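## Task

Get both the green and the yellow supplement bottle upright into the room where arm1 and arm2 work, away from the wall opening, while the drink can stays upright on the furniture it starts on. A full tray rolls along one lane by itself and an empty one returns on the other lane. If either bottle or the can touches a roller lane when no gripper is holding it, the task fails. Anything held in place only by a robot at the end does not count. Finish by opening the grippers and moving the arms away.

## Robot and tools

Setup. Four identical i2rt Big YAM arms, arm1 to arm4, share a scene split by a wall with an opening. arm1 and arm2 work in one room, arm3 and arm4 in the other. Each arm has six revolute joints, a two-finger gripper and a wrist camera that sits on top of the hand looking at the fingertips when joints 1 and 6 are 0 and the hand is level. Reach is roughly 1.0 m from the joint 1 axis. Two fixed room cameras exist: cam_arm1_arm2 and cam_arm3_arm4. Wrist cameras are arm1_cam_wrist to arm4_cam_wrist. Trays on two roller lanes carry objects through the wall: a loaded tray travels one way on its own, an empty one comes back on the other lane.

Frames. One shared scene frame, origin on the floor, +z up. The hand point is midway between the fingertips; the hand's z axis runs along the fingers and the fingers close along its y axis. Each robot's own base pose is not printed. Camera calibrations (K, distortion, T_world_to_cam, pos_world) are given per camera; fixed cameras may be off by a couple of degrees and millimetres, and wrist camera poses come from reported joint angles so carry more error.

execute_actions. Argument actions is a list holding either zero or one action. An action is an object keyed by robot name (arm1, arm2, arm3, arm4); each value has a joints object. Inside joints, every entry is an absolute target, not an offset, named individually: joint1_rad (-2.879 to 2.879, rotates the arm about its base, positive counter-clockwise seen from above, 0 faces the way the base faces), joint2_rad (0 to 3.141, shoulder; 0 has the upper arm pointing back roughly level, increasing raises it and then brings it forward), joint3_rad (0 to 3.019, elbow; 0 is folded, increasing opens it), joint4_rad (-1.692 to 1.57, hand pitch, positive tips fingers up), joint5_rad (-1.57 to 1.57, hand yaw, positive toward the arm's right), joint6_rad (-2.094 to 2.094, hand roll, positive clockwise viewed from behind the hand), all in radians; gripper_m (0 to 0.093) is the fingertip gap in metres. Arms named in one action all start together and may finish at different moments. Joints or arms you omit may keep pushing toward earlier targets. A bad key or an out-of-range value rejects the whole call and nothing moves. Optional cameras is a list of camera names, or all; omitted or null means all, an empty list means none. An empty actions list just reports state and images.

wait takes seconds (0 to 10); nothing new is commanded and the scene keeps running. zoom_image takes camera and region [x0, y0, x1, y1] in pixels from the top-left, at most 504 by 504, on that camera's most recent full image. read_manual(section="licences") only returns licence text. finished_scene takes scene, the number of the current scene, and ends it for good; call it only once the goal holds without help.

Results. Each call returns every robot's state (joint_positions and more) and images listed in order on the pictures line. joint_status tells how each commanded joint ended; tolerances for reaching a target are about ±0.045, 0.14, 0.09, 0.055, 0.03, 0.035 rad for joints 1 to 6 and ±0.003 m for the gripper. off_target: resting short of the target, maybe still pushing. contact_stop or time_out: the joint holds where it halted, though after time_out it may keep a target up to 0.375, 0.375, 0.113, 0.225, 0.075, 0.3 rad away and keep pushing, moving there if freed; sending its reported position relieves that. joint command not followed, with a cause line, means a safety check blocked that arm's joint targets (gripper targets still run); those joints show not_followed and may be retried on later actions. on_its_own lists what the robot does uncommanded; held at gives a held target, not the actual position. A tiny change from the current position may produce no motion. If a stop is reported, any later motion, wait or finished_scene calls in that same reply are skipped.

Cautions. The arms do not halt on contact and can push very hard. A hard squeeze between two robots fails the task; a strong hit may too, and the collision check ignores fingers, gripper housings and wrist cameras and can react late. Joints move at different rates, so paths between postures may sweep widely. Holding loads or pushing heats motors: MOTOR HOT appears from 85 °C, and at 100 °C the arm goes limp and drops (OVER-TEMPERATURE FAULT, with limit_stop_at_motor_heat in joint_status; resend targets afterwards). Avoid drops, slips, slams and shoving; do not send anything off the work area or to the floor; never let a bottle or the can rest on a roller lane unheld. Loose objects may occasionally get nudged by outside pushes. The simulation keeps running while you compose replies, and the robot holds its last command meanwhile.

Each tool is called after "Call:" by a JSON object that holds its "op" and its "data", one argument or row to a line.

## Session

Call:
{"op": "execute_actions", "data": {
  "actions": [],
  "cameras": ["cam_arm1_arm2","cam_arm3_arm4"]
}}

Scene clock: 0.00 s.
Motor temperatures (°C, as the motors report them): arm1=[18 18 22 17 18 19] | arm2=[18 21 21 21 19 19] | arm3=[18 21 19 19 20 21] | arm4=[18 22 21 19 19 21]
arm1.joint_positions: joint1_rad=+0.475 joint2_rad=+0.611 joint3_rad=+1.674 joint4_rad=-1.542 joint5_rad=-0.003 joint6_rad=+0.284 gripper_m=+0.095
arm1.joint_status: not commanded
arm1.hand: x=-1.2299 y=-0.4563 z=+1.5392 quat_wxyz=(-0.206, +0.650, -0.556, -0.476) (m; scene frame)
arm2.joint_positions: joint1_rad=+0.423 joint2_rad=+0.575 joint3_rad=+1.348 joint4_rad=-1.233 joint5_rad=-0.004 joint6_rad=+0.130 gripper_m=+0.094
arm2.joint_status: not commanded
arm2.hand: x=-1.5431 y=+0.2375 z=+1.4971 quat_wxyz=(-0.504, +0.144, -0.838, -0.155) (m; scene frame)
arm3.joint_positions: joint1_rad=+0.718 joint2_rad=+0.430 joint3_rad=+1.471 joint4_rad=-1.588 joint5_rad=+0.299 joint6_rad=-0.272 gripper_m=+0.094
arm3.joint_status: not commanded
arm3.hand: x=+1.1365 y=-0.4910 z=+1.4788 quat_wxyz=(-0.369, +0.804, -0.317, -0.343) (m; scene frame)
arm4.joint_positions: joint1_rad=+0.541 joint2_rad=+0.410 joint3_rad=+1.615 joint4_rad=-1.560 joint5_rad=-0.170 joint6_rad=+0.771 gripper_m=+0.095
arm4.joint_status: not commanded
arm4.hand: x=+1.7174 y=+0.0762 z=+1.5679 quat_wxyz=(+0.401, +0.814, -0.054, -0.418) (m; scene frame)
pictures: cam_arm1_arm2, cam_arm3_arm4
Images, in order (width x height): cam_arm1_arm2 672x504, cam_arm3_arm4 672x504.

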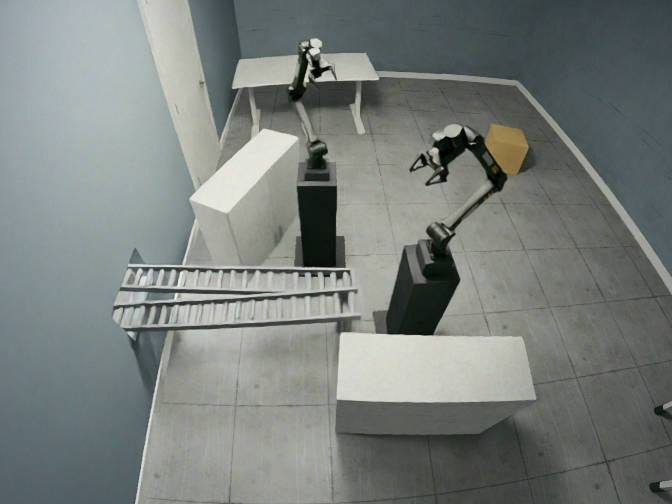

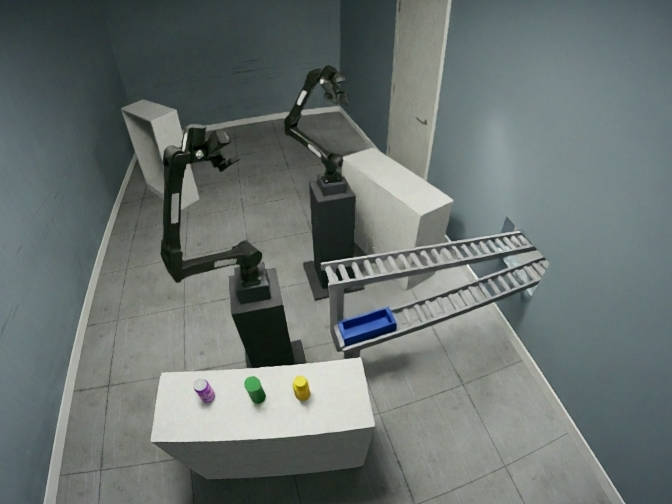

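Call:
{"op": "execute_actions", "data": {
  "actions": [
    {"arm4":{"joints":{"joint1_rad":-0.12,"joint2_rad":2.5,"joint3_rad":1.72,"joint4_rad":-0.78,"joint5_rad":0,"joint6_rad":-0.15,"gripper_m":0.04}}}
  ],
  "cameras": ["arm4_cam_wrist","cam_arm3_arm4"]
}}

Scene clock: 2.90 s.
Motor temperatures (°C, as the motors report them): arm1=[18 18 23 17 18 19] | arm2=[18 21 22 21 19 19] | arm3=[18 21 19 19 20 21] | arm4=[18 22 21 19 19 21]
arm1.joint_positions: joint1_rad=+0.475 joint2_rad=+0.611 joint3_rad=+1.674 joint4_rad=-1.542 joint5_rad=-0.003 joint6_rad=+0.284 gripper_m=+0.095
arm1.joint_status: not commanded
arm1.hand: x=-1.2299 y=-0.4563 z=+1.5392 quat_wxyz=(-0.206, +0.650, -0.556, -0.476) (m; scene frame)
arm2.joint_positions: joint1_rad=+0.423 joint2_rad=+0.575 joint3_rad=+1.348 joint4_rad=-1.233 joint5_rad=-0.004 joint6_rad=+0.130 gripper_m=+0.094
arm2.joint_status: not commanded
arm2.hand: x=-1.5431 y=+0.2375 z=+1.4971 quat_wxyz=(-0.504, +0.144, -0.838, -0.155) (m; scene frame)
arm3.joint_positions: joint1_rad=+0.718 joint2_rad=+0.430 joint3_rad=+1.471 joint4_rad=-1.588 joint5_rad=+0.299 joint6_rad=-0.272 gripper_m=+0.094
arm3.joint_status: not commanded
arm3.hand: x=+1.1365 y=-0.4910 z=+1.4788 quat_wxyz=(-0.369, +0.804, -0.317, -0.343) (m; scene frame)
arm4.joint_positions: joint1_rad=-0.120 joint2_rad=+2.512 joint3_rad=+1.709 joint4_rad=-0.785 joint5_rad=-0.002 joint6_rad=-0.137 gripper_m=+0.040
arm4.joint_status: all done
arm4.hand: x=+1.1292 y=+0.2177 z=+0.7353 quat_wxyz=(+0.005, +1.000, -0.002, +0.003) (m; scene frame)
pictures: arm4_cam_wrist, cam_arm3_arm4
camera_calibration (this result's frames):
arm4_cam_wrist: T_world_to_cam=[[-0.000787425, 0.99993, -0.0118157, -0.20896], [0.80106, 0.00770343, 0.598534, -1.34381], [0.598583, -0.00899382, -0.80101, 0.042557], [0, 0, 0, 1]] pos_world=[1.05084, 0.21968, 0.835936]
Images, in order (width x height): arm4_cam_wrist 504x504, cam_arm3_arm4 672x504.

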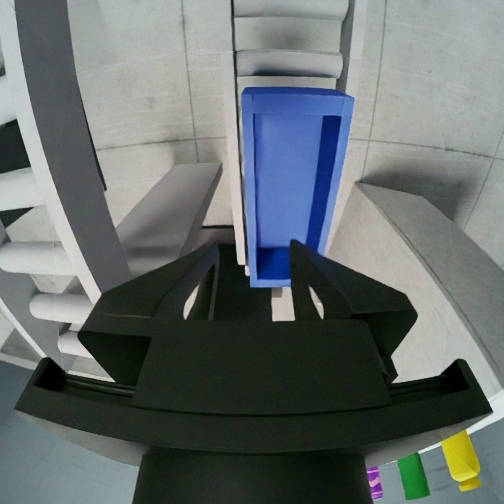

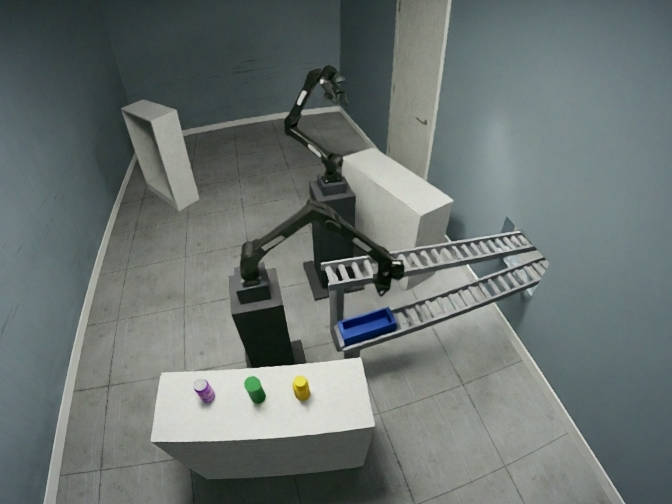

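Wall aligned.

Call:
{"op": "execute_actions", "data": {
  "actions": [
    {"arm4":{"joints":{"joint2_rad":2.82,"joint4_rad":-0.45}}}
  ],
  "cameras": ["arm4_cam_wrist"]
}}

Scene clock: 4.53 s.
Motor temperatures (°C, as the motors report them): arm1=[18 18 23 17 18 19] | arm2=[18 21 22 21 19 19] | arm3=[18 21 19 19 20 21] | arm4=[18 23 21 19 19 21]
arm1.joint_positions: joint1_rad=+0.475 joint2_rad=+0.611 joint3_rad=+1.674 joint4_rad=-1.542 joint5_rad=-0.003 joint6_rad=+0.284 gripper_m=+0.095
arm1.joint_status: not commanded
arm1.hand: x=-1.2299 y=-0.4563 z=+1.5392 quat_wxyz=(-0.206, +0.650, -0.556, -0.476) (m; scene frame)
arm2.joint_positions: joint1_rad=+0.423 joint2_rad=+0.575 joint3_rad=+1.348 joint4_rad=-1.233 joint5_rad=-0.004 joint6_rad=+0.130 gripper_m=+0.094
arm2.joint_status: not commanded
arm2.hand: x=-1.5431 y=+0.2375 z=+1.4971 quat_wxyz=(-0.504, +0.144, -0.838, -0.155) (m; scene frame)
arm3.joint_positions: joint1_rad=+0.718 joint2_rad=+0.430 joint3_rad=+1.471 joint4_rad=-1.588 joint5_rad=+0.299 joint6_rad=-0.272 gripper_m=+0.094
arm3.joint_status: not commanded
arm3.hand: x=+1.1365 y=-0.4910 z=+1.4788 quat_wxyz=(-0.369, +0.804, -0.317, -0.343) (m; scene frame)
arm4.joint_positions: joint1_rad=-0.120 joint2_rad=+2.822 joint3_rad=+1.700 joint4_rad=-0.456 joint5_rad=-0.002 joint6_rad=-0.137 gripper_m=+0.040
arm4.joint_status: all done
arm4.hand: x=+1.1891 y=+0.2076 z=+0.5516 quat_wxyz=(+0.005, +1.000, -0.002, -0.002) (m; scene frame)
pictures: arm4_cam_wrist
camera_calibration (this result's frames):
arm4_cam_wrist: T_world_to_cam=[[-0.000816811, 0.999945, -0.0104599, -0.201767], [0.806676, 0.00684058, 0.590954, -1.28412], [0.590994, -0.00795501, -0.806637, -0.128617], [0, 0, 0, 1]] pos_world=[1.11171, 0.209517, 0.652998]
Images, in order (width x height): arm4_cam_wrist 504x504.

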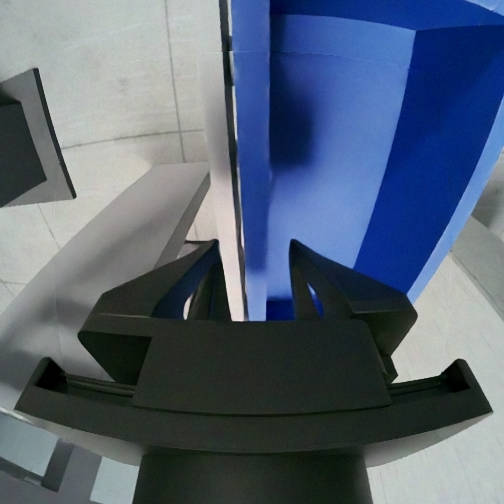

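Call:
{"op": "execute_actions", "data": {
  "actions": [
    {"arm4":{"joints":{"gripper_m":0}}}
  ],
  "cameras": []
}}

Call:
{"op": "execute_actions", "data": {
  "actions": [
    {"arm4":{"joints":{"joint2_rad":2.2,"joint4_rad":-1.08}}}
  ],
  "cameras": []
}}

Call:
{"op": "execute_actions", "data": {
  "actions": [
    {"arm4":{"joints":{"joint1_rad":0.29,"joint6_rad":0.27,"joint3_rad":1.87,"joint4_rad":-1.24}}}
  ],
  "cameras": []
}}

Call:
{"op": "execute_actions", "data": {
  "actions": [
    {"arm4":{"joints":{"joint2_rad":2.44,"joint4_rad":-0.98}}}
  ],
  "cameras": ["arm4_cam_wrist","cam_arm3_arm4"]
}}

Scene clock: 5.60 s.
Motor temperatures (°C, as the motors report them): arm1=[18 18 23 17 18 19] | arm2=[18 21 22 21 19 19] | arm3=[18 21 20 19 20 21] | arm4=[18 23 21 19 19 21]
arm1.joint_positions: joint1_rad=+0.475 joint2_rad=+0.611 joint3_rad=+1.674 joint4_rad=-1.542 joint5_rad=-0.003 joint6_rad=+0.284 gripper_m=+0.095
arm1.joint_status: not commanded
arm1.hand: x=-1.2299 y=-0.4563 z=+1.5392 quat_wxyz=(-0.206, +0.650, -0.556, -0.476) (m; scene frame)
arm2.joint_positions: joint1_rad=+0.423 joint2_rad=+0.575 joint3_rad=+1.348 joint4_rad=-1.233 joint5_rad=-0.004 joint6_rad=+0.130 gripper_m=+0.094
arm2.joint_status: not commanded
arm2.hand: x=-1.5431 y=+0.2375 z=+1.4971 quat_wxyz=(-0.504, +0.144, -0.838, -0.155) (m; scene frame)
arm3.joint_positions: joint1_rad=+0.718 joint2_rad=+0.430 joint3_rad=+1.471 joint4_rad=-1.588 joint5_rad=+0.299 joint6_rad=-0.272 gripper_m=+0.094
arm3.joint_status: not commanded
arm3.hand: x=+1.1365 y=-0.4910 z=+1.4788 quat_wxyz=(-0.369, +0.804, -0.317, -0.343) (m; scene frame)
arm4.joint_positions: joint1_rad=-0.120 joint2_rad=+2.822 joint3_rad=+1.700 joint4_rad=-0.455 joint5_rad=+0.000 joint6_rad=-0.144 gripper_m=+0.011
arm4.joint_status: gripper_m off_target (ended at +0.011, target +0.000)
arm4.hand: x=+1.1888 y=+0.2081 z=+0.5516 quat_wxyz=(+0.003, +1.000, +0.001, -0.002) (m; scene frame)
pictures: none
No camera images: the call's "cameras" was empty. Leave "cameras" out to get every camera's image.

Scene clock: 7.37 s.
Motor temperatures (°C, as the motors report them): arm1=[18 18 24 17 18 19] | arm2=[18 21 23 21 19 19] | arm3=[18 21 20 19 20 21] | arm4=[18 23 22 19 19 21]
arm1.joint_positions: joint1_rad=+0.475 joint2_rad=+0.611 joint3_rad=+1.674 joint4_rad=-1.542 joint5_rad=-0.003 joint6_rad=+0.284 gripper_m=+0.095
arm1.joint_status: not commanded
arm1.hand: x=-1.2299 y=-0.4563 z=+1.5392 quat_wxyz=(-0.206, +0.650, -0.556, -0.476) (m; scene frame)
arm2.joint_positions: joint1_rad=+0.423 joint2_rad=+0.575 joint3_rad=+1.348 joint4_rad=-1.233 joint5_rad=-0.004 joint6_rad=+0.130 gripper_m=+0.094
arm2.joint_status: not commanded
arm2.hand: x=-1.5431 y=+0.2375 z=+1.4971 quat_wxyz=(-0.504, +0.144, -0.838, -0.155) (m; scene frame)
arm3.joint_positions: joint1_rad=+0.718 joint2_rad=+0.430 joint3_rad=+1.471 joint4_rad=-1.588 joint5_rad=+0.299 joint6_rad=-0.272 gripper_m=+0.094
arm3.joint_status: not commanded
arm3.hand: x=+1.1365 y=-0.4910 z=+1.4788 quat_wxyz=(-0.369, +0.804, -0.317, -0.343) (m; scene frame)
arm4.joint_positions: joint1_rad=-0.120 joint2_rad=+2.219 joint3_rad=+1.709 joint4_rad=-1.075 joint5_rad=-0.003 joint6_rad=-0.148 gripper_m=+0.011
arm4.joint_status: all done
arm4.hand: x=+1.1255 y=+0.2195 z=+0.9167 quat_wxyz=(+0.005, +1.000, +0.003, +0.001) (m; scene frame)
pictures: none
No camera images: the call's "cameras" was empty. Leave "cameras" out to get every camera's image.

Scene clock: 9.00 s.
Motor temperatures (°C, as the motors report them): arm1=[18 18 24 17 18 19] | arm2=[18 21 23 21 19 19] | arm3=[18 22 20 19 20 21] | arm4=[18 23 22 19 19 21]
arm1.joint_positions: joint1_rad=+0.475 joint2_rad=+0.611 joint3_rad=+1.674 joint4_rad=-1.542 joint5_rad=-0.003 joint6_rad=+0.284 gripper_m=+0.095
arm1.joint_status: not commanded
arm1.hand: x=-1.2299 y=-0.4563 z=+1.5392 quat_wxyz=(-0.206, +0.650, -0.556, -0.476) (m; scene frame)
arm2.joint_positions: joint1_rad=+0.423 joint2_rad=+0.575 joint3_rad=+1.348 joint4_rad=-1.233 joint5_rad=-0.004 joint6_rad=+0.130 gripper_m=+0.094
arm2.joint_status: not commanded
arm2.hand: x=-1.5431 y=+0.2375 z=+1.4971 quat_wxyz=(-0.504, +0.144, -0.838, -0.155) (m; scene frame)
arm3.joint_positions: joint1_rad=+0.718 joint2_rad=+0.430 joint3_rad=+1.471 joint4_rad=-1.588 joint5_rad=+0.299 joint6_rad=-0.272 gripper_m=+0.094
arm3.joint_status: not commanded
arm3.hand: x=+1.1365 y=-0.4910 z=+1.4788 quat_wxyz=(-0.369, +0.804, -0.317, -0.343) (m; scene frame)
arm4.joint_positions: joint1_rad=+0.280 joint2_rad=+2.216 joint3_rad=+1.837 joint4_rad=-1.231 joint5_rad=-0.002 joint6_rad=+0.257 gripper_m=+0.011
arm4.joint_status: all done
arm4.hand: x=+1.1266 y=-0.0354 z=+0.9641 quat_wxyz=(-0.001, +1.000, +0.000, +0.014) (m; scene frame)
pictures: none
No camera images: the call's "cameras" was empty. Leave "cameras" out to get every camera's image.

Scene clock: 10.33 s.
Motor temperatures (°C, as the motors report them): arm1=[18 18 24 17 18 19] | arm2=[18 21 23 21 19 19] | arm3=[18 22 20 19 20 21] | arm4=[18 23 22 19 19 21]
arm1.joint_positions: joint1_rad=+0.475 joint2_rad=+0.611 joint3_rad=+1.674 joint4_rad=-1.542 joint5_rad=-0.003 joint6_rad=+0.284 gripper_m=+0.095
arm1.joint_status: not commanded
arm1.hand: x=-1.2299 y=-0.4563 z=+1.5392 quat_wxyz=(-0.206, +0.650, -0.556, -0.476) (m; scene frame)
arm2.joint_positions: joint1_rad=+0.423 joint2_rad=+0.575 joint3_rad=+1.348 joint4_rad=-1.233 joint5_rad=-0.004 joint6_rad=+0.130 gripper_m=+0.094
arm2.joint_status: not commanded
arm2.hand: x=-1.5431 y=+0.2375 z=+1.4971 quat_wxyz=(-0.504, +0.144, -0.838, -0.155) (m; scene frame)
arm3.joint_positions: joint1_rad=+0.718 joint2_rad=+0.430 joint3_rad=+1.471 joint4_rad=-1.588 joint5_rad=+0.299 joint6_rad=-0.272 gripper_m=+0.094
arm3.joint_status: not commanded
arm3.hand: x=+1.1365 y=-0.4910 z=+1.4788 quat_wxyz=(-0.369, +0.804, -0.317, -0.343) (m; scene frame)
arm4.joint_positions: joint1_rad=+0.286 joint2_rad=+2.464 joint3_rad=+1.843 joint4_rad=-0.985 joint5_rad=-0.005 joint6_rad=+0.260 gripper_m=+0.011
arm4.joint_status: all done
arm4.hand: x=+1.1139 y=-0.0440 z=+0.8064 quat_wxyz=(+0.001, +1.000, +0.002, +0.012) (m; scene frame)
pictures: arm4_cam_wrist, cam_arm3_arm4
camera_calibration (this result's frames):
arm4_cam_wrist: T_world_to_cam=[[-0.0090987, 0.999951, -0.00380695, 0.0563394], [0.79025, 0.00952327, 0.612711, -1.37141], [0.612717, 0.00256643, -0.790298, 0.0824151], [0, 0, 0, 1]] pos_world=[1.03377, -0.0434879, 0.905626]
Images, in order (width x height): arm4_cam_wrist 504x504, cam_arm3_arm4 672x504.

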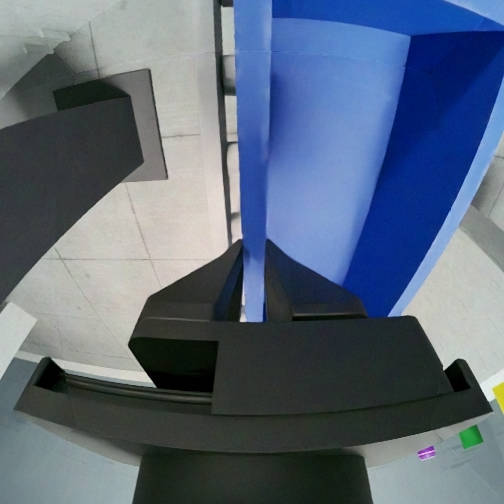

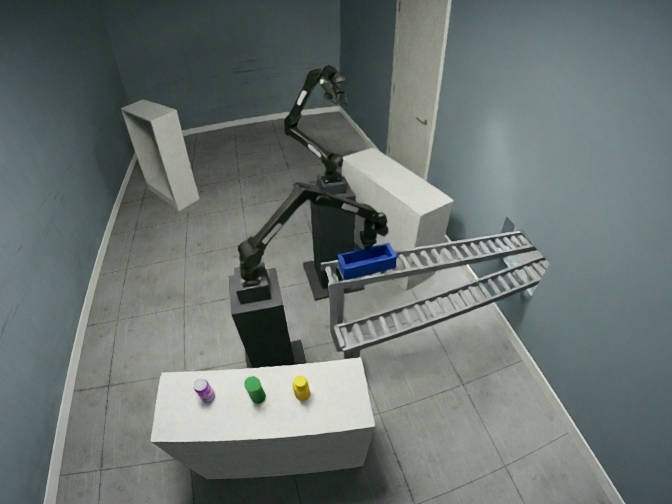

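Call:
{"op": "execute_actions", "data": {
  "actions": [
    {"arm4":{"joints":{"gripper_m":0.03}}}
  ],
  "cameras": []
}}

Call:
{"op": "execute_actions", "data": {
  "actions": [
    {"arm4":{"joints":{"joint2_rad":1.9,"joint3_rad":1.4,"joint4_rad":-1.07}}}
  ],
  "cameras": []
}}

Call:
{"op": "execute_actions", "data": {
  "actions": [
    {"arm4":{"joints":{"joint1_rad":-1.35,"joint6_rad":0,"gripper_m":0.09,"joint2_rad":1.8,"joint3_rad":1.3,"joint4_rad":-1.07}}}
  ],
  "cameras": ["arm4_cam_wrist","cam_arm3_arm4"]
}}

Scene clock: 11.60 s.
Motor temperatures (°C, as the motors report them): arm1=[18 18 24 17 18 19] | arm2=[18 21 23 21 19 19] | arm3=[18 22 20 19 20 21] | arm4=[18 24 22 19 19 21]
arm1.joint_positions: joint1_rad=+0.475 joint2_rad=+0.611 joint3_rad=+1.674 joint4_rad=-1.542 joint5_rad=-0.003 joint6_rad=+0.284 gripper_m=+0.095
arm1.joint_status: not commanded
arm1.hand: x=-1.2299 y=-0.4563 z=+1.5392 quat_wxyz=(-0.206, +0.650, -0.556, -0.476) (m; scene frame)
arm2.joint_positions: joint1_rad=+0.423 joint2_rad=+0.575 joint3_rad=+1.348 joint4_rad=-1.233 joint5_rad=-0.004 joint6_rad=+0.130 gripper_m=+0.094
arm2.joint_status: not commanded
arm2.hand: x=-1.5431 y=+0.2375 z=+1.4971 quat_wxyz=(-0.504, +0.144, -0.838, -0.155) (m; scene frame)
arm3.joint_positions: joint1_rad=+0.718 joint2_rad=+0.430 joint3_rad=+1.471 joint4_rad=-1.588 joint5_rad=+0.299 joint6_rad=-0.272 gripper_m=+0.094
arm3.joint_status: not commanded
arm3.hand: x=+1.1365 y=-0.4910 z=+1.4788 quat_wxyz=(-0.369, +0.804, -0.317, -0.343) (m; scene frame)
arm4.joint_positions: joint1_rad=+0.286 joint2_rad=+2.455 joint3_rad=+1.843 joint4_rad=-0.985 joint5_rad=-0.003 joint6_rad=+0.260 gripper_m=+0.030
arm4.joint_status: all done
arm4.hand: x=+1.1114 y=-0.0443 z=+0.8123 quat_wxyz=(+0.002, +1.000, +0.002, +0.007) (m; scene frame)
pictures: none
No camera images: the call's "cameras" was empty. Leave "cameras" out to get every camera's image.

Scene clock: 13.07 s.
Motor temperatures (°C, as the motors report them): arm1=[18 18 24 17 18 19] | arm2=[18 21 24 21 19 19] | arm3=[18 22 20 19 20 21] | arm4=[18 24 22 19 19 21]
arm1.joint_positions: joint1_rad=+0.475 joint2_rad=+0.611 joint3_rad=+1.674 joint4_rad=-1.542 joint5_rad=-0.003 joint6_rad=+0.284 gripper_m=+0.095
arm1.joint_status: not commanded
arm1.hand: x=-1.2299 y=-0.4563 z=+1.5392 quat_wxyz=(-0.206, +0.650, -0.556, -0.476) (m; scene frame)
arm2.joint_positions: joint1_rad=+0.423 joint2_rad=+0.575 joint3_rad=+1.348 joint4_rad=-1.233 joint5_rad=-0.004 joint6_rad=+0.130 gripper_m=+0.094
arm2.joint_status: not commanded
arm2.hand: x=-1.5431 y=+0.2375 z=+1.4971 quat_wxyz=(-0.504, +0.144, -0.838, -0.155) (m; scene frame)
arm3.joint_positions: joint1_rad=+0.718 joint2_rad=+0.430 joint3_rad=+1.471 joint4_rad=-1.588 joint5_rad=+0.299 joint6_rad=-0.272 gripper_m=+0.094
arm3.joint_status: not commanded
arm3.hand: x=+1.1365 y=-0.4910 z=+1.4788 quat_wxyz=(-0.369, +0.804, -0.317, -0.343) (m; scene frame)
arm4.joint_positions: joint1_rad=+0.286 joint2_rad=+1.886 joint3_rad=+1.403 joint4_rad=-1.065 joint5_rad=-0.003 joint6_rad=+0.260 gripper_m=+0.030
arm4.joint_status: all done
arm4.hand: x=+1.2261 y=-0.0127 z=+1.0039 quat_wxyz=(+0.008, +1.000, +0.002, -0.016) (m; scene frame)
pictures: none
No camera images: the call's "cameras" was empty. Leave "cameras" out to get every camera's image.

Scene clock: 14.93 s.
Motor temperatures (°C, as the motors report them): arm1=[18 18 24 17 18 19] | arm2=[18 21 24 21 19 19] | arm3=[18 22 21 20 20 21] | arm4=[18 24 22 19 19 21]
arm1.joint_positions: joint1_rad=+0.475 joint2_rad=+0.611 joint3_rad=+1.674 joint4_rad=-1.542 joint5_rad=-0.003 joint6_rad=+0.284 gripper_m=+0.095
arm1.joint_status: not commanded
arm1.hand: x=-1.2299 y=-0.4563 z=+1.5392 quat_wxyz=(-0.206, +0.650, -0.556, -0.476) (m; scene frame)
arm2.joint_positions: joint1_rad=+0.423 joint2_rad=+0.575 joint3_rad=+1.348 joint4_rad=-1.233 joint5_rad=-0.004 joint6_rad=+0.130 gripper_m=+0.094
arm2.joint_status: not commanded
arm2.hand: x=-1.5431 y=+0.2375 z=+1.4971 quat_wxyz=(-0.504, +0.144, -0.838, -0.155) (m; scene frame)
arm3.joint_positions: joint1_rad=+0.718 joint2_rad=+0.430 joint3_rad=+1.471 joint4_rad=-1.588 joint5_rad=+0.299 joint6_rad=-0.272 gripper_m=+0.094
arm3.joint_status: not commanded
arm3.hand: x=+1.1365 y=-0.4910 z=+1.4788 quat_wxyz=(-0.369, +0.804, -0.317, -0.343) (m; scene frame)
arm4.joint_positions: joint1_rad=-1.355 joint2_rad=+1.808 joint3_rad=+1.301 joint4_rad=-1.067 joint5_rad=+0.000 joint6_rad=+0.013 gripper_m=+0.090
arm4.joint_status: all done
arm4.hand: x=+1.6572 y=+0.6308 z=+1.0003 quat_wxyz=(+0.007, +0.768, -0.640, -0.001) (m; scene frame)
pictures: arm4_cam_wrist, cam_arm3_arm4
camera_calibration (this result's frames):
arm4_cam_wrist: T_world_to_cam=[[0.982673, 0.184926, -0.0124635, -1.73357], [0.155325, -0.784951, 0.599771, -0.359753], [0.10113, -0.591315, -0.800075, 1.13324], [0, 0, 0, 1]] pos_world=[1.64481, 0.708296, 1.10084]
Images, in order (width x height): arm4_cam_wrist 504x504, cam_arm3_arm4 672x504.

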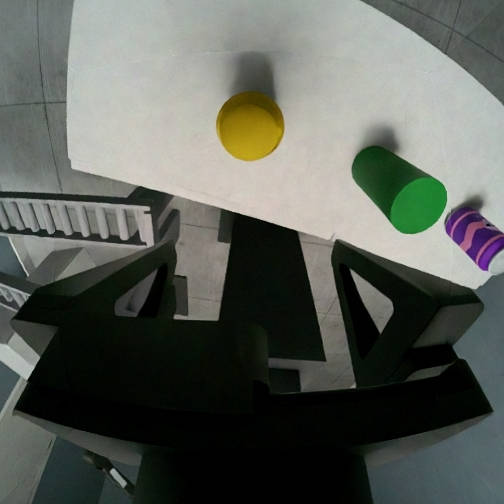

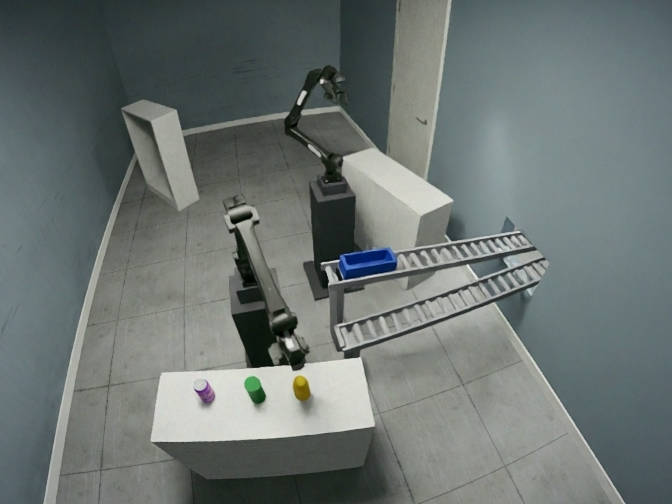

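Call:
{"op": "execute_actions", "data": {
  "actions": [
    {"arm4":{"joints":{"joint2_rad":2.01,"joint3_rad":1.55,"joint4_rad":-1.11}}}
  ],
  "cameras": ["arm4_cam_wrist"]
}}

Call:
{"op": "execute_actions", "data": {
  "actions": [
    {"arm4":{"joints":{"joint2_rad":2.22,"joint3_rad":1.49,"joint4_rad":-0.84}}}
  ],
  "cameras": ["arm4_cam_wrist"]
}}

Scene clock: 16.47 s.
Motor temperatures (°C, as the motors report them): arm1=[18 18 24 17 18 19] | arm2=[18 21 24 21 19 19] | arm3=[18 22 21 20 20 21] | arm4=[18 24 23 19 19 21]
arm1.joint_positions: joint1_rad=+0.475 joint2_rad=+0.611 joint3_rad=+1.674 joint4_rad=-1.542 joint5_rad=-0.003 joint6_rad=+0.284 gripper_m=+0.095
arm1.joint_status: not commanded
arm1.hand: x=-1.2299 y=-0.4563 z=+1.5392 quat_wxyz=(-0.206, +0.650, -0.556, -0.476) (m; scene frame)
arm2.joint_positions: joint1_rad=+0.423 joint2_rad=+0.575 joint3_rad=+1.348 joint4_rad=-1.233 joint5_rad=-0.004 joint6_rad=+0.130 gripper_m=+0.094
arm2.joint_status: not commanded
arm2.hand: x=-1.5431 y=+0.2375 z=+1.4971 quat_wxyz=(-0.504, +0.144, -0.838, -0.155) (m; scene frame)
arm3.joint_positions: joint1_rad=+0.718 joint2_rad=+0.430 joint3_rad=+1.471 joint4_rad=-1.588 joint5_rad=+0.299 joint6_rad=-0.272 gripper_m=+0.094
arm3.joint_status: not commanded
arm3.hand: x=+1.1365 y=-0.4910 z=+1.4788 quat_wxyz=(-0.369, +0.804, -0.317, -0.343) (m; scene frame)
arm4.joint_positions: joint1_rad=-1.355 joint2_rad=+2.013 joint3_rad=+1.508 joint4_rad=-1.108 joint5_rad=+0.000 joint6_rad=+0.013 gripper_m=+0.090
arm4.joint_status: all done
arm4.hand: x=+1.6454 y=+0.6886 z=+0.9618 quat_wxyz=(+0.019, +0.768, -0.640, +0.014) (m; scene frame)
pictures: arm4_cam_wrist
camera_calibration (this result's frames):
arm4_cam_wrist: T_world_to_cam=[[0.98268, 0.184911, -0.0121809, -1.73343], [0.151086, -0.761391, 0.630442, -0.328152], [0.107301, -0.621363, -0.776141, 1.12538], [0, 0, 0, 1]] pos_world=[1.63224, 0.769952, 1.05922]
Images, in order (width x height): arm4_cam_wrist 504x504.

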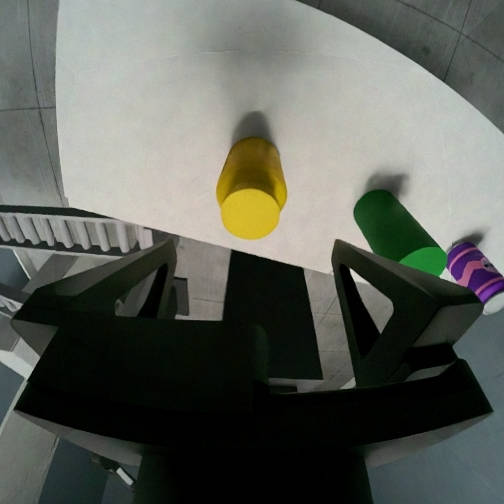

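Scene clock: 17.53 s.
Motor temperatures (°C, as the motors report them): arm1=[18 18 24 17 18 19] | arm2=[18 21 24 21 19 19] | arm3=[18 22 21 20 20 21] | arm4=[18 24 23 19 19 21]
arm1.joint_positions: joint1_rad=+0.475 joint2_rad=+0.611 joint3_rad=+1.674 joint4_rad=-1.542 joint5_rad=-0.003 joint6_rad=+0.284 gripper_m=+0.095
arm1.joint_status: not commanded
arm1.hand: x=-1.2299 y=-0.4563 z=+1.5392 quat_wxyz=(-0.206, +0.650, -0.556, -0.476) (m; scene frame)
arm2.joint_positions: joint1_rad=+0.423 joint2_rad=+0.575 joint3_rad=+1.348 joint4_rad=-1.233 joint5_rad=-0.004 joint6_rad=+0.130 gripper_m=+0.094
arm2.joint_status: not commanded
arm2.hand: x=-1.5431 y=+0.2375 z=+1.4971 quat_wxyz=(-0.504, +0.144, -0.838, -0.155) (m; scene frame)
arm3.joint_positions: joint1_rad=+0.718 joint2_rad=+0.430 joint3_rad=+1.471 joint4_rad=-1.588 joint5_rad=+0.299 joint6_rad=-0.272 gripper_m=+0.094
arm3.joint_status: not commanded
arm3.hand: x=+1.1365 y=-0.4910 z=+1.4788 quat_wxyz=(-0.369, +0.804, -0.317, -0.343) (m; scene frame)
arm4.joint_positions: joint1_rad=-1.355 joint2_rad=+2.225 joint3_rad=+1.485 joint4_rad=-0.848 joint5_rad=+0.003 joint6_rad=+0.012 gripper_m=+0.090
arm4.joint_status: all done
arm4.hand: x=+1.6415 y=+0.7026 z=+0.8348 quat_wxyz=(+0.010, +0.768, -0.640, +0.006) (m; scene frame)
pictures: arm4_cam_wrist
camera_calibration (this result's frames):
arm4_cam_wrist: T_world_to_cam=[[0.982621, 0.185348, -0.0100813, -1.73572], [0.152783, -0.776744, 0.611004, -0.212626], [0.105418, -0.601925, -0.791564, 1.03816], [0, 0, 0, 1]] pos_world=[1.6286, 0.781454, 0.93419]
Images, in order (width x height): arm4_cam_wrist 504x504.

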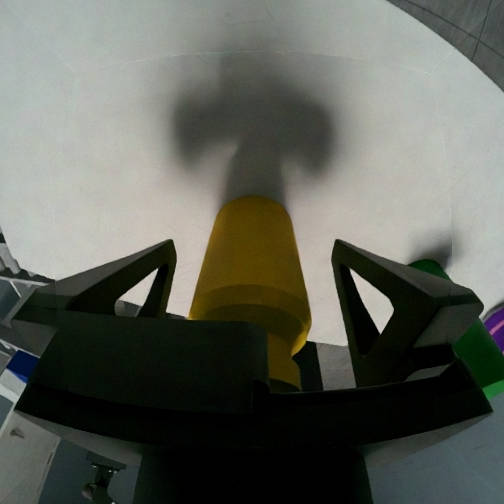

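Call:
{"op": "execute_actions", "data": {
  "actions": [
    {"arm4":{"joints":{"gripper_m":0.03}}}
  ],
  "cameras": []
}}

Call:
{"op": "execute_actions", "data": {
  "actions": [
    {"arm4":{"joints":{"joint2_rad":1.8,"joint4_rad":-1.26}}}
  ],
  "cameras": []
}}

Call:
{"op": "execute_actions", "data": {
  "actions": [
    {"arm4":{"joints":{"joint1_rad":0.195}}}
  ],
  "cameras": []
}}

Call:
{"op": "execute_actions", "data": {
  "actions": [
    {"arm4":{"joints":{"joint2_rad":2.33,"joint3_rad":1.98,"joint4_rad":-1.22}}}
  ],
  "cameras": ["arm4_cam_wrist"]
}}

Scene clock: 18.60 s.
Motor temperatures (°C, as the motors report them): arm1=[18 18 25 17 18 19] | arm2=[18 21 24 21 19 19] | arm3=[18 22 21 20 20 21] | arm4=[18 24 23 19 19 21]
arm1.joint_positions: joint1_rad=+0.475 joint2_rad=+0.611 joint3_rad=+1.674 joint4_rad=-1.542 joint5_rad=-0.003 joint6_rad=+0.284 gripper_m=+0.095
arm1.joint_status: not commanded
arm1.hand: x=-1.2299 y=-0.4563 z=+1.5392 quat_wxyz=(-0.206, +0.650, -0.556, -0.476) (m; scene frame)
arm2.joint_positions: joint1_rad=+0.423 joint2_rad=+0.575 joint3_rad=+1.348 joint4_rad=-1.233 joint5_rad=-0.004 joint6_rad=+0.130 gripper_m=+0.094
arm2.joint_status: not commanded
arm2.hand: x=-1.5431 y=+0.2375 z=+1.4971 quat_wxyz=(-0.504, +0.144, -0.838, -0.155) (m; scene frame)
arm3.joint_positions: joint1_rad=+0.718 joint2_rad=+0.430 joint3_rad=+1.471 joint4_rad=-1.588 joint5_rad=+0.299 joint6_rad=-0.272 gripper_m=+0.094
arm3.joint_status: not commanded
arm3.hand: x=+1.1365 y=-0.4910 z=+1.4788 quat_wxyz=(-0.369, +0.804, -0.317, -0.343) (m; scene frame)
arm4.joint_positions: joint1_rad=-1.355 joint2_rad=+2.223 joint3_rad=+1.486 joint4_rad=-0.842 joint5_rad=+0.002 joint6_rad=+0.011 gripper_m=+0.030
arm4.joint_status: all done
arm4.hand: x=+1.6409 y=+0.7051 z=+0.8365 quat_wxyz=(+0.008, +0.769, -0.640, +0.001) (m; scene frame)
pictures: none
No camera images: the call's "cameras" was empty. Leave "cameras" out to get every camera's image.

Scene clock: 20.00 s.
Motor temperatures (°C, as the motors report them): arm1=[18 18 25 17 18 19] | arm2=[18 21 24 21 19 19] | arm3=[18 22 21 20 20 21] | arm4=[18 24 23 19 19 21]
arm1.joint_positions: joint1_rad=+0.475 joint2_rad=+0.611 joint3_rad=+1.674 joint4_rad=-1.542 joint5_rad=-0.003 joint6_rad=+0.284 gripper_m=+0.095
arm1.joint_status: not commanded
arm1.hand: x=-1.2299 y=-0.4563 z=+1.5392 quat_wxyz=(-0.206, +0.650, -0.556, -0.476) (m; scene frame)
arm2.joint_positions: joint1_rad=+0.423 joint2_rad=+0.575 joint3_rad=+1.348 joint4_rad=-1.233 joint5_rad=-0.004 joint6_rad=+0.130 gripper_m=+0.094
arm2.joint_status: not commanded
arm2.hand: x=-1.5431 y=+0.2375 z=+1.4971 quat_wxyz=(-0.504, +0.144, -0.838, -0.155) (m; scene frame)
arm3.joint_positions: joint1_rad=+0.718 joint2_rad=+0.430 joint3_rad=+1.471 joint4_rad=-1.588 joint5_rad=+0.299 joint6_rad=-0.272 gripper_m=+0.094
arm3.joint_status: not commanded
arm3.hand: x=+1.1365 y=-0.4910 z=+1.4788 quat_wxyz=(-0.369, +0.804, -0.317, -0.343) (m; scene frame)
arm4.joint_positions: joint1_rad=-1.355 joint2_rad=+1.796 joint3_rad=+1.481 joint4_rad=-1.253 joint5_rad=+0.002 joint6_rad=+0.011 gripper_m=+0.030
arm4.joint_status: all done
arm4.hand: x=+1.6530 y=+0.6574 z=+1.0693 quat_wxyz=(+0.004, +0.769, -0.640, -0.003) (m; scene frame)
pictures: none
No camera images: the call's "cameras" was empty. Leave "cameras" out to get every camera's image.

Scene clock: 21.83 s.
Motor temperatures (°C, as the motors report them): arm1=[18 18 25 17 18 19] | arm2=[18 21 24 21 19 19] | arm3=[18 22 21 20 20 21] | arm4=[18 24 23 19 19 21]
arm1.joint_positions: joint1_rad=+0.475 joint2_rad=+0.611 joint3_rad=+1.674 joint4_rad=-1.542 joint5_rad=-0.003 joint6_rad=+0.284 gripper_m=+0.095
arm1.joint_status: not commanded
arm1.hand: x=-1.2299 y=-0.4563 z=+1.5392 quat_wxyz=(-0.206, +0.650, -0.556, -0.476) (m; scene frame)
arm2.joint_positions: joint1_rad=+0.423 joint2_rad=+0.575 joint3_rad=+1.348 joint4_rad=-1.233 joint5_rad=-0.004 joint6_rad=+0.130 gripper_m=+0.094
arm2.joint_status: not commanded
arm2.hand: x=-1.5431 y=+0.2375 z=+1.4971 quat_wxyz=(-0.504, +0.144, -0.838, -0.155) (m; scene frame)
arm3.joint_positions: joint1_rad=+0.718 joint2_rad=+0.430 joint3_rad=+1.471 joint4_rad=-1.588 joint5_rad=+0.299 joint6_rad=-0.272 gripper_m=+0.094
arm3.joint_status: not commanded
arm3.hand: x=+1.1365 y=-0.4910 z=+1.4788 quat_wxyz=(-0.369, +0.804, -0.317, -0.343) (m; scene frame)
arm4.joint_positions: joint1_rad=+0.201 joint2_rad=+1.796 joint3_rad=+1.481 joint4_rad=-1.253 joint5_rad=-0.001 joint6_rad=+0.010 gripper_m=+0.030
arm4.joint_status: all done
arm4.hand: x=+1.2273 y=+0.0360 z=+1.0779 quat_wxyz=(+0.003, +0.996, +0.084, -0.007) (m; scene frame)
pictures: none
No camera images: the call's "cameras" was empty. Leave "cameras" out to get every camera's image.

Scene clock: 23.33 s.
Motor temperatures (°C, as the motors report them): arm1=[18 18 25 17 18 19] | arm2=[18 21 25 21 19 19] | arm3=[18 22 21 20 20 21] | arm4=[18 24 23 19 19 21]
arm1.joint_positions: joint1_rad=+0.475 joint2_rad=+0.611 joint3_rad=+1.674 joint4_rad=-1.542 joint5_rad=-0.003 joint6_rad=+0.284 gripper_m=+0.095
arm1.joint_status: not commanded
arm1.hand: x=-1.2299 y=-0.4563 z=+1.5392 quat_wxyz=(-0.206, +0.650, -0.556, -0.476) (m; scene frame)
arm2.joint_positions: joint1_rad=+0.423 joint2_rad=+0.575 joint3_rad=+1.348 joint4_rad=-1.233 joint5_rad=-0.004 joint6_rad=+0.130 gripper_m=+0.094
arm2.joint_status: not commanded
arm2.hand: x=-1.5431 y=+0.2375 z=+1.4971 quat_wxyz=(-0.504, +0.144, -0.838, -0.155) (m; scene frame)
arm3.joint_positions: joint1_rad=+0.718 joint2_rad=+0.430 joint3_rad=+1.471 joint4_rad=-1.588 joint5_rad=+0.299 joint6_rad=-0.272 gripper_m=+0.094
arm3.joint_status: not commanded
arm3.hand: x=+1.1365 y=-0.4910 z=+1.4788 quat_wxyz=(-0.369, +0.804, -0.317, -0.343) (m; scene frame)
arm4.joint_positions: joint1_rad=+0.201 joint2_rad=+2.342 joint3_rad=+1.937 joint4_rad=-1.222 joint5_rad=-0.001 joint6_rad=+0.010 gripper_m=+0.030
arm4.joint_status: all done
arm4.hand: x=+1.0926 y=+0.0110 z=+0.9176 quat_wxyz=(+0.001, +0.996, +0.084, +0.022) (m; scene frame)
pictures: arm4_cam_wrist
camera_calibration (this result's frames):
arm4_cam_wrist: T_world_to_cam=[[-0.172261, 0.985031, -0.00635032, 0.182313], [0.76518, 0.137868, 0.628882, -1.41213], [0.620344, 0.103473, -0.777475, 0.161992], [0, 0, 0, 1]] pos_world=[1.01145, -0.00165847, 1.01517]
Images, in order (width x height): arm4_cam_wrist 504x504.

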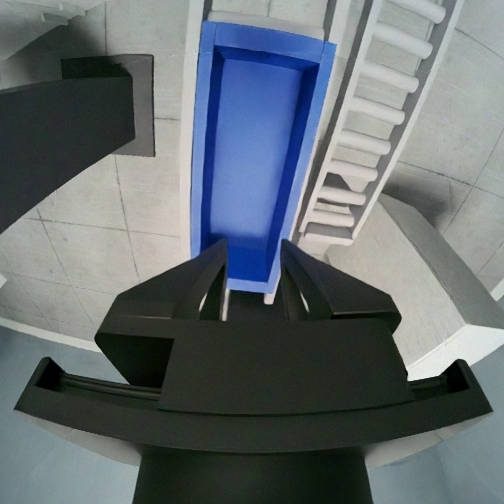

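Missed the grasp. Go back and look.

Call:
{"op": "execute_actions", "data": {
  "actions": [
    {"arm4":{"joints":{"joint1_rad":-1.35,"gripper_m":0.09,"joint2_rad":1.8,"joint3_rad":1.3,"joint4_rad":-1.07}}}
  ],
  "cameras": ["arm4_cam_wrist","cam_arm3_arm4"]
}}

Scene clock: 25.37 s.
Motor temperatures (°C, as the motors report them): arm1=[18 18 25 17 18 19] | arm2=[18 21 25 21 19 19] | arm3=[18 22 21 20 20 21] | arm4=[18 24 23 19 19 21]
arm1.joint_positions: joint1_rad=+0.475 joint2_rad=+0.611 joint3_rad=+1.674 joint4_rad=-1.542 joint5_rad=-0.003 joint6_rad=+0.284 gripper_m=+0.095
arm1.joint_status: not commanded
arm1.hand: x=-1.2299 y=-0.4563 z=+1.5392 quat_wxyz=(-0.206, +0.650, -0.556, -0.476) (m; scene frame)
arm2.joint_positions: joint1_rad=+0.423 joint2_rad=+0.575 joint3_rad=+1.348 joint4_rad=-1.233 joint5_rad=-0.004 joint6_rad=+0.130 gripper_m=+0.094
arm2.joint_status: not commanded
arm2.hand: x=-1.5431 y=+0.2375 z=+1.4971 quat_wxyz=(-0.504, +0.144, -0.838, -0.155) (m; scene frame)
arm3.joint_positions: joint1_rad=+0.718 joint2_rad=+0.430 joint3_rad=+1.471 joint4_rad=-1.588 joint5_rad=+0.299 joint6_rad=-0.272 gripper_m=+0.094
arm3.joint_status: not commanded
arm3.hand: x=+1.1365 y=-0.4910 z=+1.4788 quat_wxyz=(-0.369, +0.804, -0.317, -0.343) (m; scene frame)
arm4.joint_positions: joint1_rad=-1.357 joint2_rad=+1.802 joint3_rad=+1.301 joint4_rad=-1.067 joint5_rad=+0.001 joint6_rad=+0.009 gripper_m=+0.090
arm4.joint_status: all done
arm4.hand: x=+1.6584 y=+0.6316 z=+1.0031 quat_wxyz=(+0.005, +0.768, -0.640, -0.003) (m; scene frame)
pictures: arm4_cam_wrist, cam_arm3_arm4
camera_calibration (this result's frames):
arm4_cam_wrist: T_world_to_cam=[[0.98254, 0.185682, -0.0117397, -1.73585], [0.156122, -0.788512, 0.594873, -0.355142], [0.1012, -0.586319, -0.803734, 1.13621], [0, 0, 0, 1]] pos_world=[1.646, 0.708463, 1.1041]
Images, in order (width x height): arm4_cam_wrist 504x504, cam_arm3_arm4 672x504.

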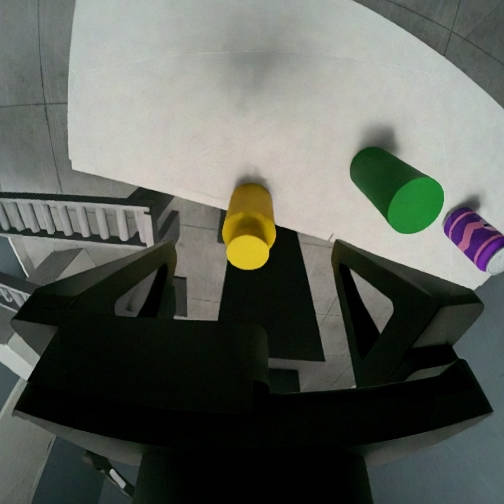

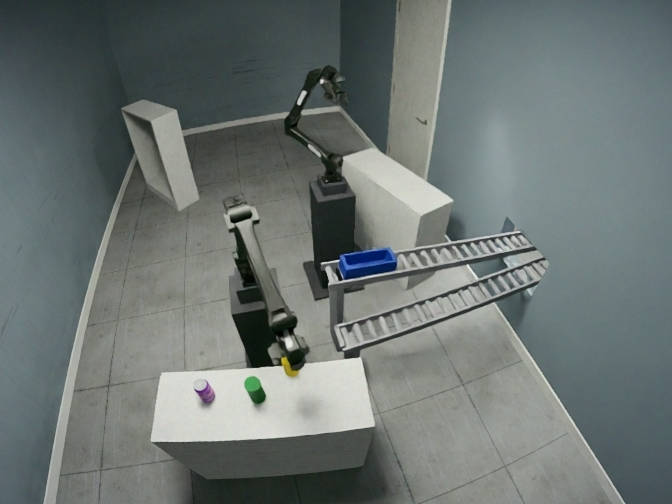

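Call:
{"op": "execute_actions", "data": {
  "actions": [
    {"arm4":{"joints":{"joint2_rad":1.70,"joint3_rad":0.98,"joint4_rad":-0.85}}}
  ],
  "cameras": ["arm4_cam_wrist","cam_arm3_arm4"]
}}

Scene clock: 28.57 s.
Motor temperatures (°C, as the motors report them): arm1=[18 18 25 17 18 19] | arm2=[18 21 25 21 19 19] | arm3=[18 22 21 20 20 21] | arm4=[18 24 23 19 19 21]
arm1.joint_positions: joint1_rad=+0.475 joint2_rad=+0.611 joint3_rad=+1.674 joint4_rad=-1.542 joint5_rad=-0.003 joint6_rad=+0.284 gripper_m=+0.095
arm1.joint_status: not commanded
arm1.hand: x=-1.2299 y=-0.4563 z=+1.5392 quat_wxyz=(-0.206, +0.650, -0.556, -0.476) (m; scene frame)
arm2.joint_positions: joint1_rad=+0.423 joint2_rad=+0.575 joint3_rad=+1.348 joint4_rad=-1.233 joint5_rad=-0.004 joint6_rad=+0.130 gripper_m=+0.094
arm2.joint_status: not commanded
arm2.hand: x=-1.5431 y=+0.2375 z=+1.4971 quat_wxyz=(-0.504, +0.144, -0.838, -0.155) (m; scene frame)
arm3.joint_positions: joint1_rad=+0.718 joint2_rad=+0.430 joint3_rad=+1.471 joint4_rad=-1.588 joint5_rad=+0.299 joint6_rad=-0.272 gripper_m=+0.094
arm3.joint_status: not commanded
arm3.hand: x=+1.1365 y=-0.4910 z=+1.4788 quat_wxyz=(-0.369, +0.804, -0.317, -0.343) (m; scene frame)
arm4.joint_positions: joint1_rad=-1.357 joint2_rad=+1.696 joint3_rad=+0.974 joint4_rad=-0.858 joint5_rad=+0.001 joint6_rad=+0.009 gripper_m=+0.090
arm4.joint_status: all done
arm4.hand: x=+1.6748 y=+0.5435 z=+0.9490 quat_wxyz=(+0.008, +0.768, -0.640, +0.002) (m; scene frame)
pictures: arm4_cam_wrist, cam_arm3_arm4
camera_calibration (this result's frames):
arm4_cam_wrist: T_world_to_cam=[[0.98254, 0.185684, -0.0116917, -1.73626], [0.154927, -0.781756, 0.604032, -0.405338], [0.103019, -0.595297, -0.796874, 1.03479], [0, 0, 0, 1]] pos_world=[1.66214, 0.621526, 1.04913]
Images, in order (width x height): arm4_cam_wrist 504x504, cam_arm3_arm4 672x504.

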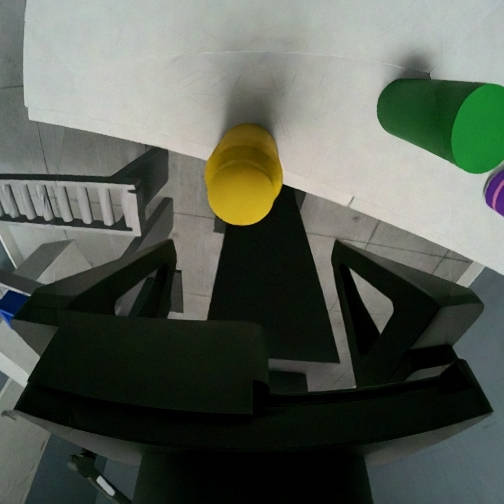

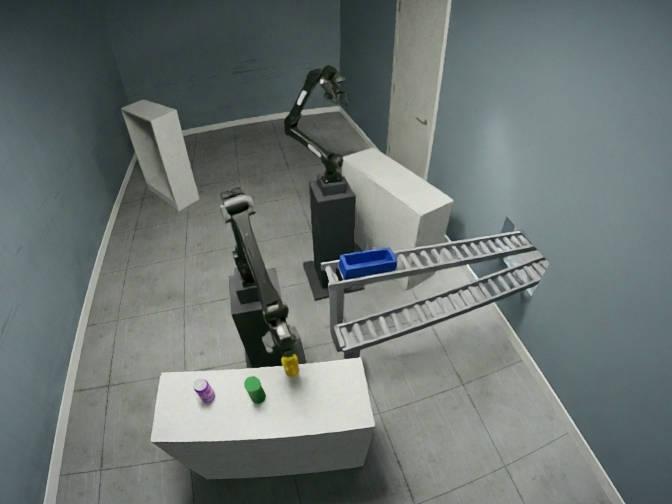

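Call:
{"op": "execute_actions", "data": {
  "actions": [
    {"arm4":{"joints":{"joint1_rad":-1.335,"joint2_rad":2.05,"joint3_rad":1.01,"joint4_rad":-0.53}}}
  ],
  "cameras": ["arm4_cam_wrist","cam_arm3_arm4"]
}}

Call:
{"op": "execute_actions", "data": {
  "actions": [
    {"arm4":{"joints":{"gripper_m":0.03}}}
  ],
  "cameras": ["arm4_cam_wrist"]
}}

Scene clock: 30.00 s.
Motor temperatures (°C, as the motors report them): arm1=[18 18 25 17 18 19] | arm2=[18 21 25 21 19 19] | arm3=[18 22 21 20 20 21] | arm4=[18 24 23 19 19 21]
arm1.joint_positions: joint1_rad=+0.475 joint2_rad=+0.611 joint3_rad=+1.674 joint4_rad=-1.542 joint5_rad=-0.003 joint6_rad=+0.284 gripper_m=+0.095
arm1.joint_status: not commanded
arm1.hand: x=-1.2299 y=-0.4563 z=+1.5392 quat_wxyz=(-0.206, +0.650, -0.556, -0.476) (m; scene frame)
arm2.joint_positions: joint1_rad=+0.423 joint2_rad=+0.575 joint3_rad=+1.348 joint4_rad=-1.233 joint5_rad=-0.004 joint6_rad=+0.130 gripper_m=+0.094
arm2.joint_status: not commanded
arm2.hand: x=-1.5431 y=+0.2375 z=+1.4971 quat_wxyz=(-0.504, +0.144, -0.838, -0.155) (m; scene frame)
arm3.joint_positions: joint1_rad=+0.718 joint2_rad=+0.430 joint3_rad=+1.471 joint4_rad=-1.588 joint5_rad=+0.299 joint6_rad=-0.272 gripper_m=+0.094
arm3.joint_status: not commanded
arm3.hand: x=+1.1365 y=-0.4910 z=+1.4788 quat_wxyz=(-0.369, +0.804, -0.317, -0.343) (m; scene frame)
arm4.joint_positions: joint1_rad=-1.343 joint2_rad=+2.004 joint3_rad=+0.999 joint4_rad=-0.551 joint5_rad=+0.004 joint6_rad=+0.010 gripper_m=+0.090
arm4.joint_status: all done
arm4.hand: x=+1.6620 y=+0.5711 z=+0.8267 quat_wxyz=(+0.000, +0.773, -0.635, -0.007) (m; scene frame)
pictures: arm4_cam_wrist, cam_arm3_arm4
camera_calibration (this result's frames):
arm4_cam_wrist: T_world_to_cam=[[0.979929, 0.199133, -0.00918694, -1.73561], [0.16683, -0.793998, 0.584581, -0.3046], [0.109115, -0.574381, -0.811283, 0.94487], [0, 0, 0, 1]] pos_world=[1.6485, 0.646481, 0.928675]
Images, in order (width x height): arm4_cam_wrist 504x504, cam_arm3_arm4 672x504.

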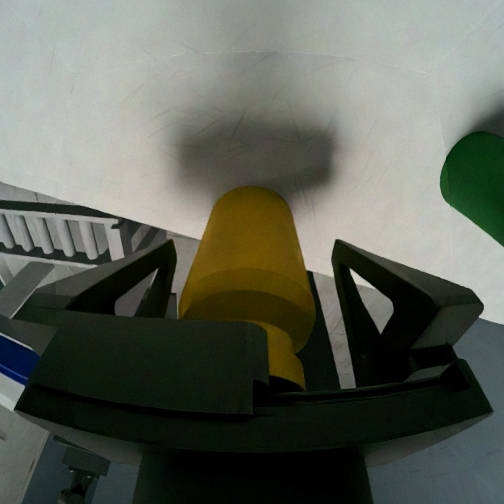

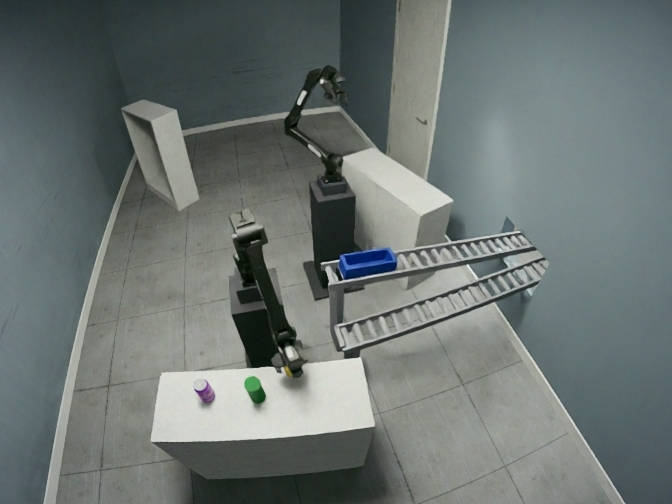

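Scene clock: 30.63 s.
Motor temperatures (°C, as the motors report them): arm1=[18 18 25 17 18 19] | arm2=[18 21 25 21 19 19] | arm3=[18 22 22 20 20 21] | arm4=[18 24 23 19 19 21]
arm1.joint_positions: joint1_rad=+0.475 joint2_rad=+0.611 joint3_rad=+1.674 joint4_rad=-1.542 joint5_rad=-0.003 joint6_rad=+0.284 gripper_m=+0.095
arm1.joint_status: not commanded
arm1.hand: x=-1.2299 y=-0.4563 z=+1.5392 quat_wxyz=(-0.206, +0.650, -0.556, -0.476) (m; scene frame)
arm2.joint_positions: joint1_rad=+0.423 joint2_rad=+0.575 joint3_rad=+1.348 joint4_rad=-1.233 joint5_rad=-0.004 joint6_rad=+0.130 gripper_m=+0.094
arm2.joint_status: not commanded
arm2.hand: x=-1.5431 y=+0.2375 z=+1.4971 quat_wxyz=(-0.504, +0.144, -0.838, -0.155) (m; scene frame)
arm3.joint_positions: joint1_rad=+0.718 joint2_rad=+0.430 joint3_rad=+1.471 joint4_rad=-1.588 joint5_rad=+0.299 joint6_rad=-0.272 gripper_m=+0.094
arm3.joint_status: not commanded
arm3.hand: x=+1.1365 y=-0.4910 z=+1.4788 quat_wxyz=(-0.369, +0.804, -0.317, -0.343) (m; scene frame)
arm4.joint_positions: joint1_rad=-1.341 joint2_rad=+2.005 joint3_rad=+1.002 joint4_rad=-0.544 joint5_rad=+0.001 joint6_rad=+0.009 gripper_m=+0.064
arm4.joint_status: gripper_m off_target (ended at +0.064, target +0.030)
arm4.hand: x=+1.6600 y=+0.5735 z=+0.8271 quat_wxyz=(-0.002, +0.774, -0.634, -0.011) (m; scene frame)
pictures: arm4_cam_wrist
camera_calibration (this result's frames):
arm4_cam_wrist: T_world_to_cam=[[0.979277, 0.202152, -0.0122622, -1.73232], [0.171948, -0.797922, 0.577715, -0.303098], [0.107002, -0.567852, -0.816146, 0.950561], [0, 0, 0, 1]] pos_world=[1.64683, 0.64812, 0.929659]
Images, in order (width x height): arm4_cam_wrist 504x504.

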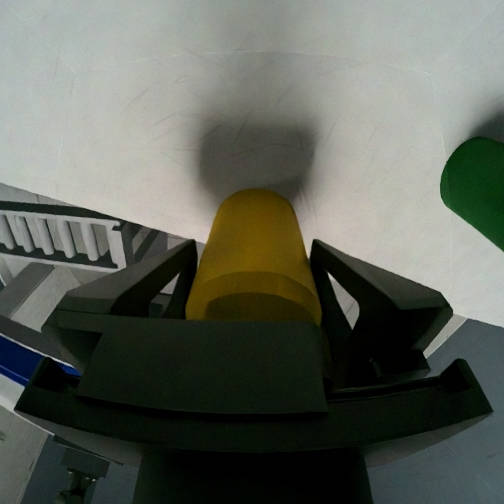

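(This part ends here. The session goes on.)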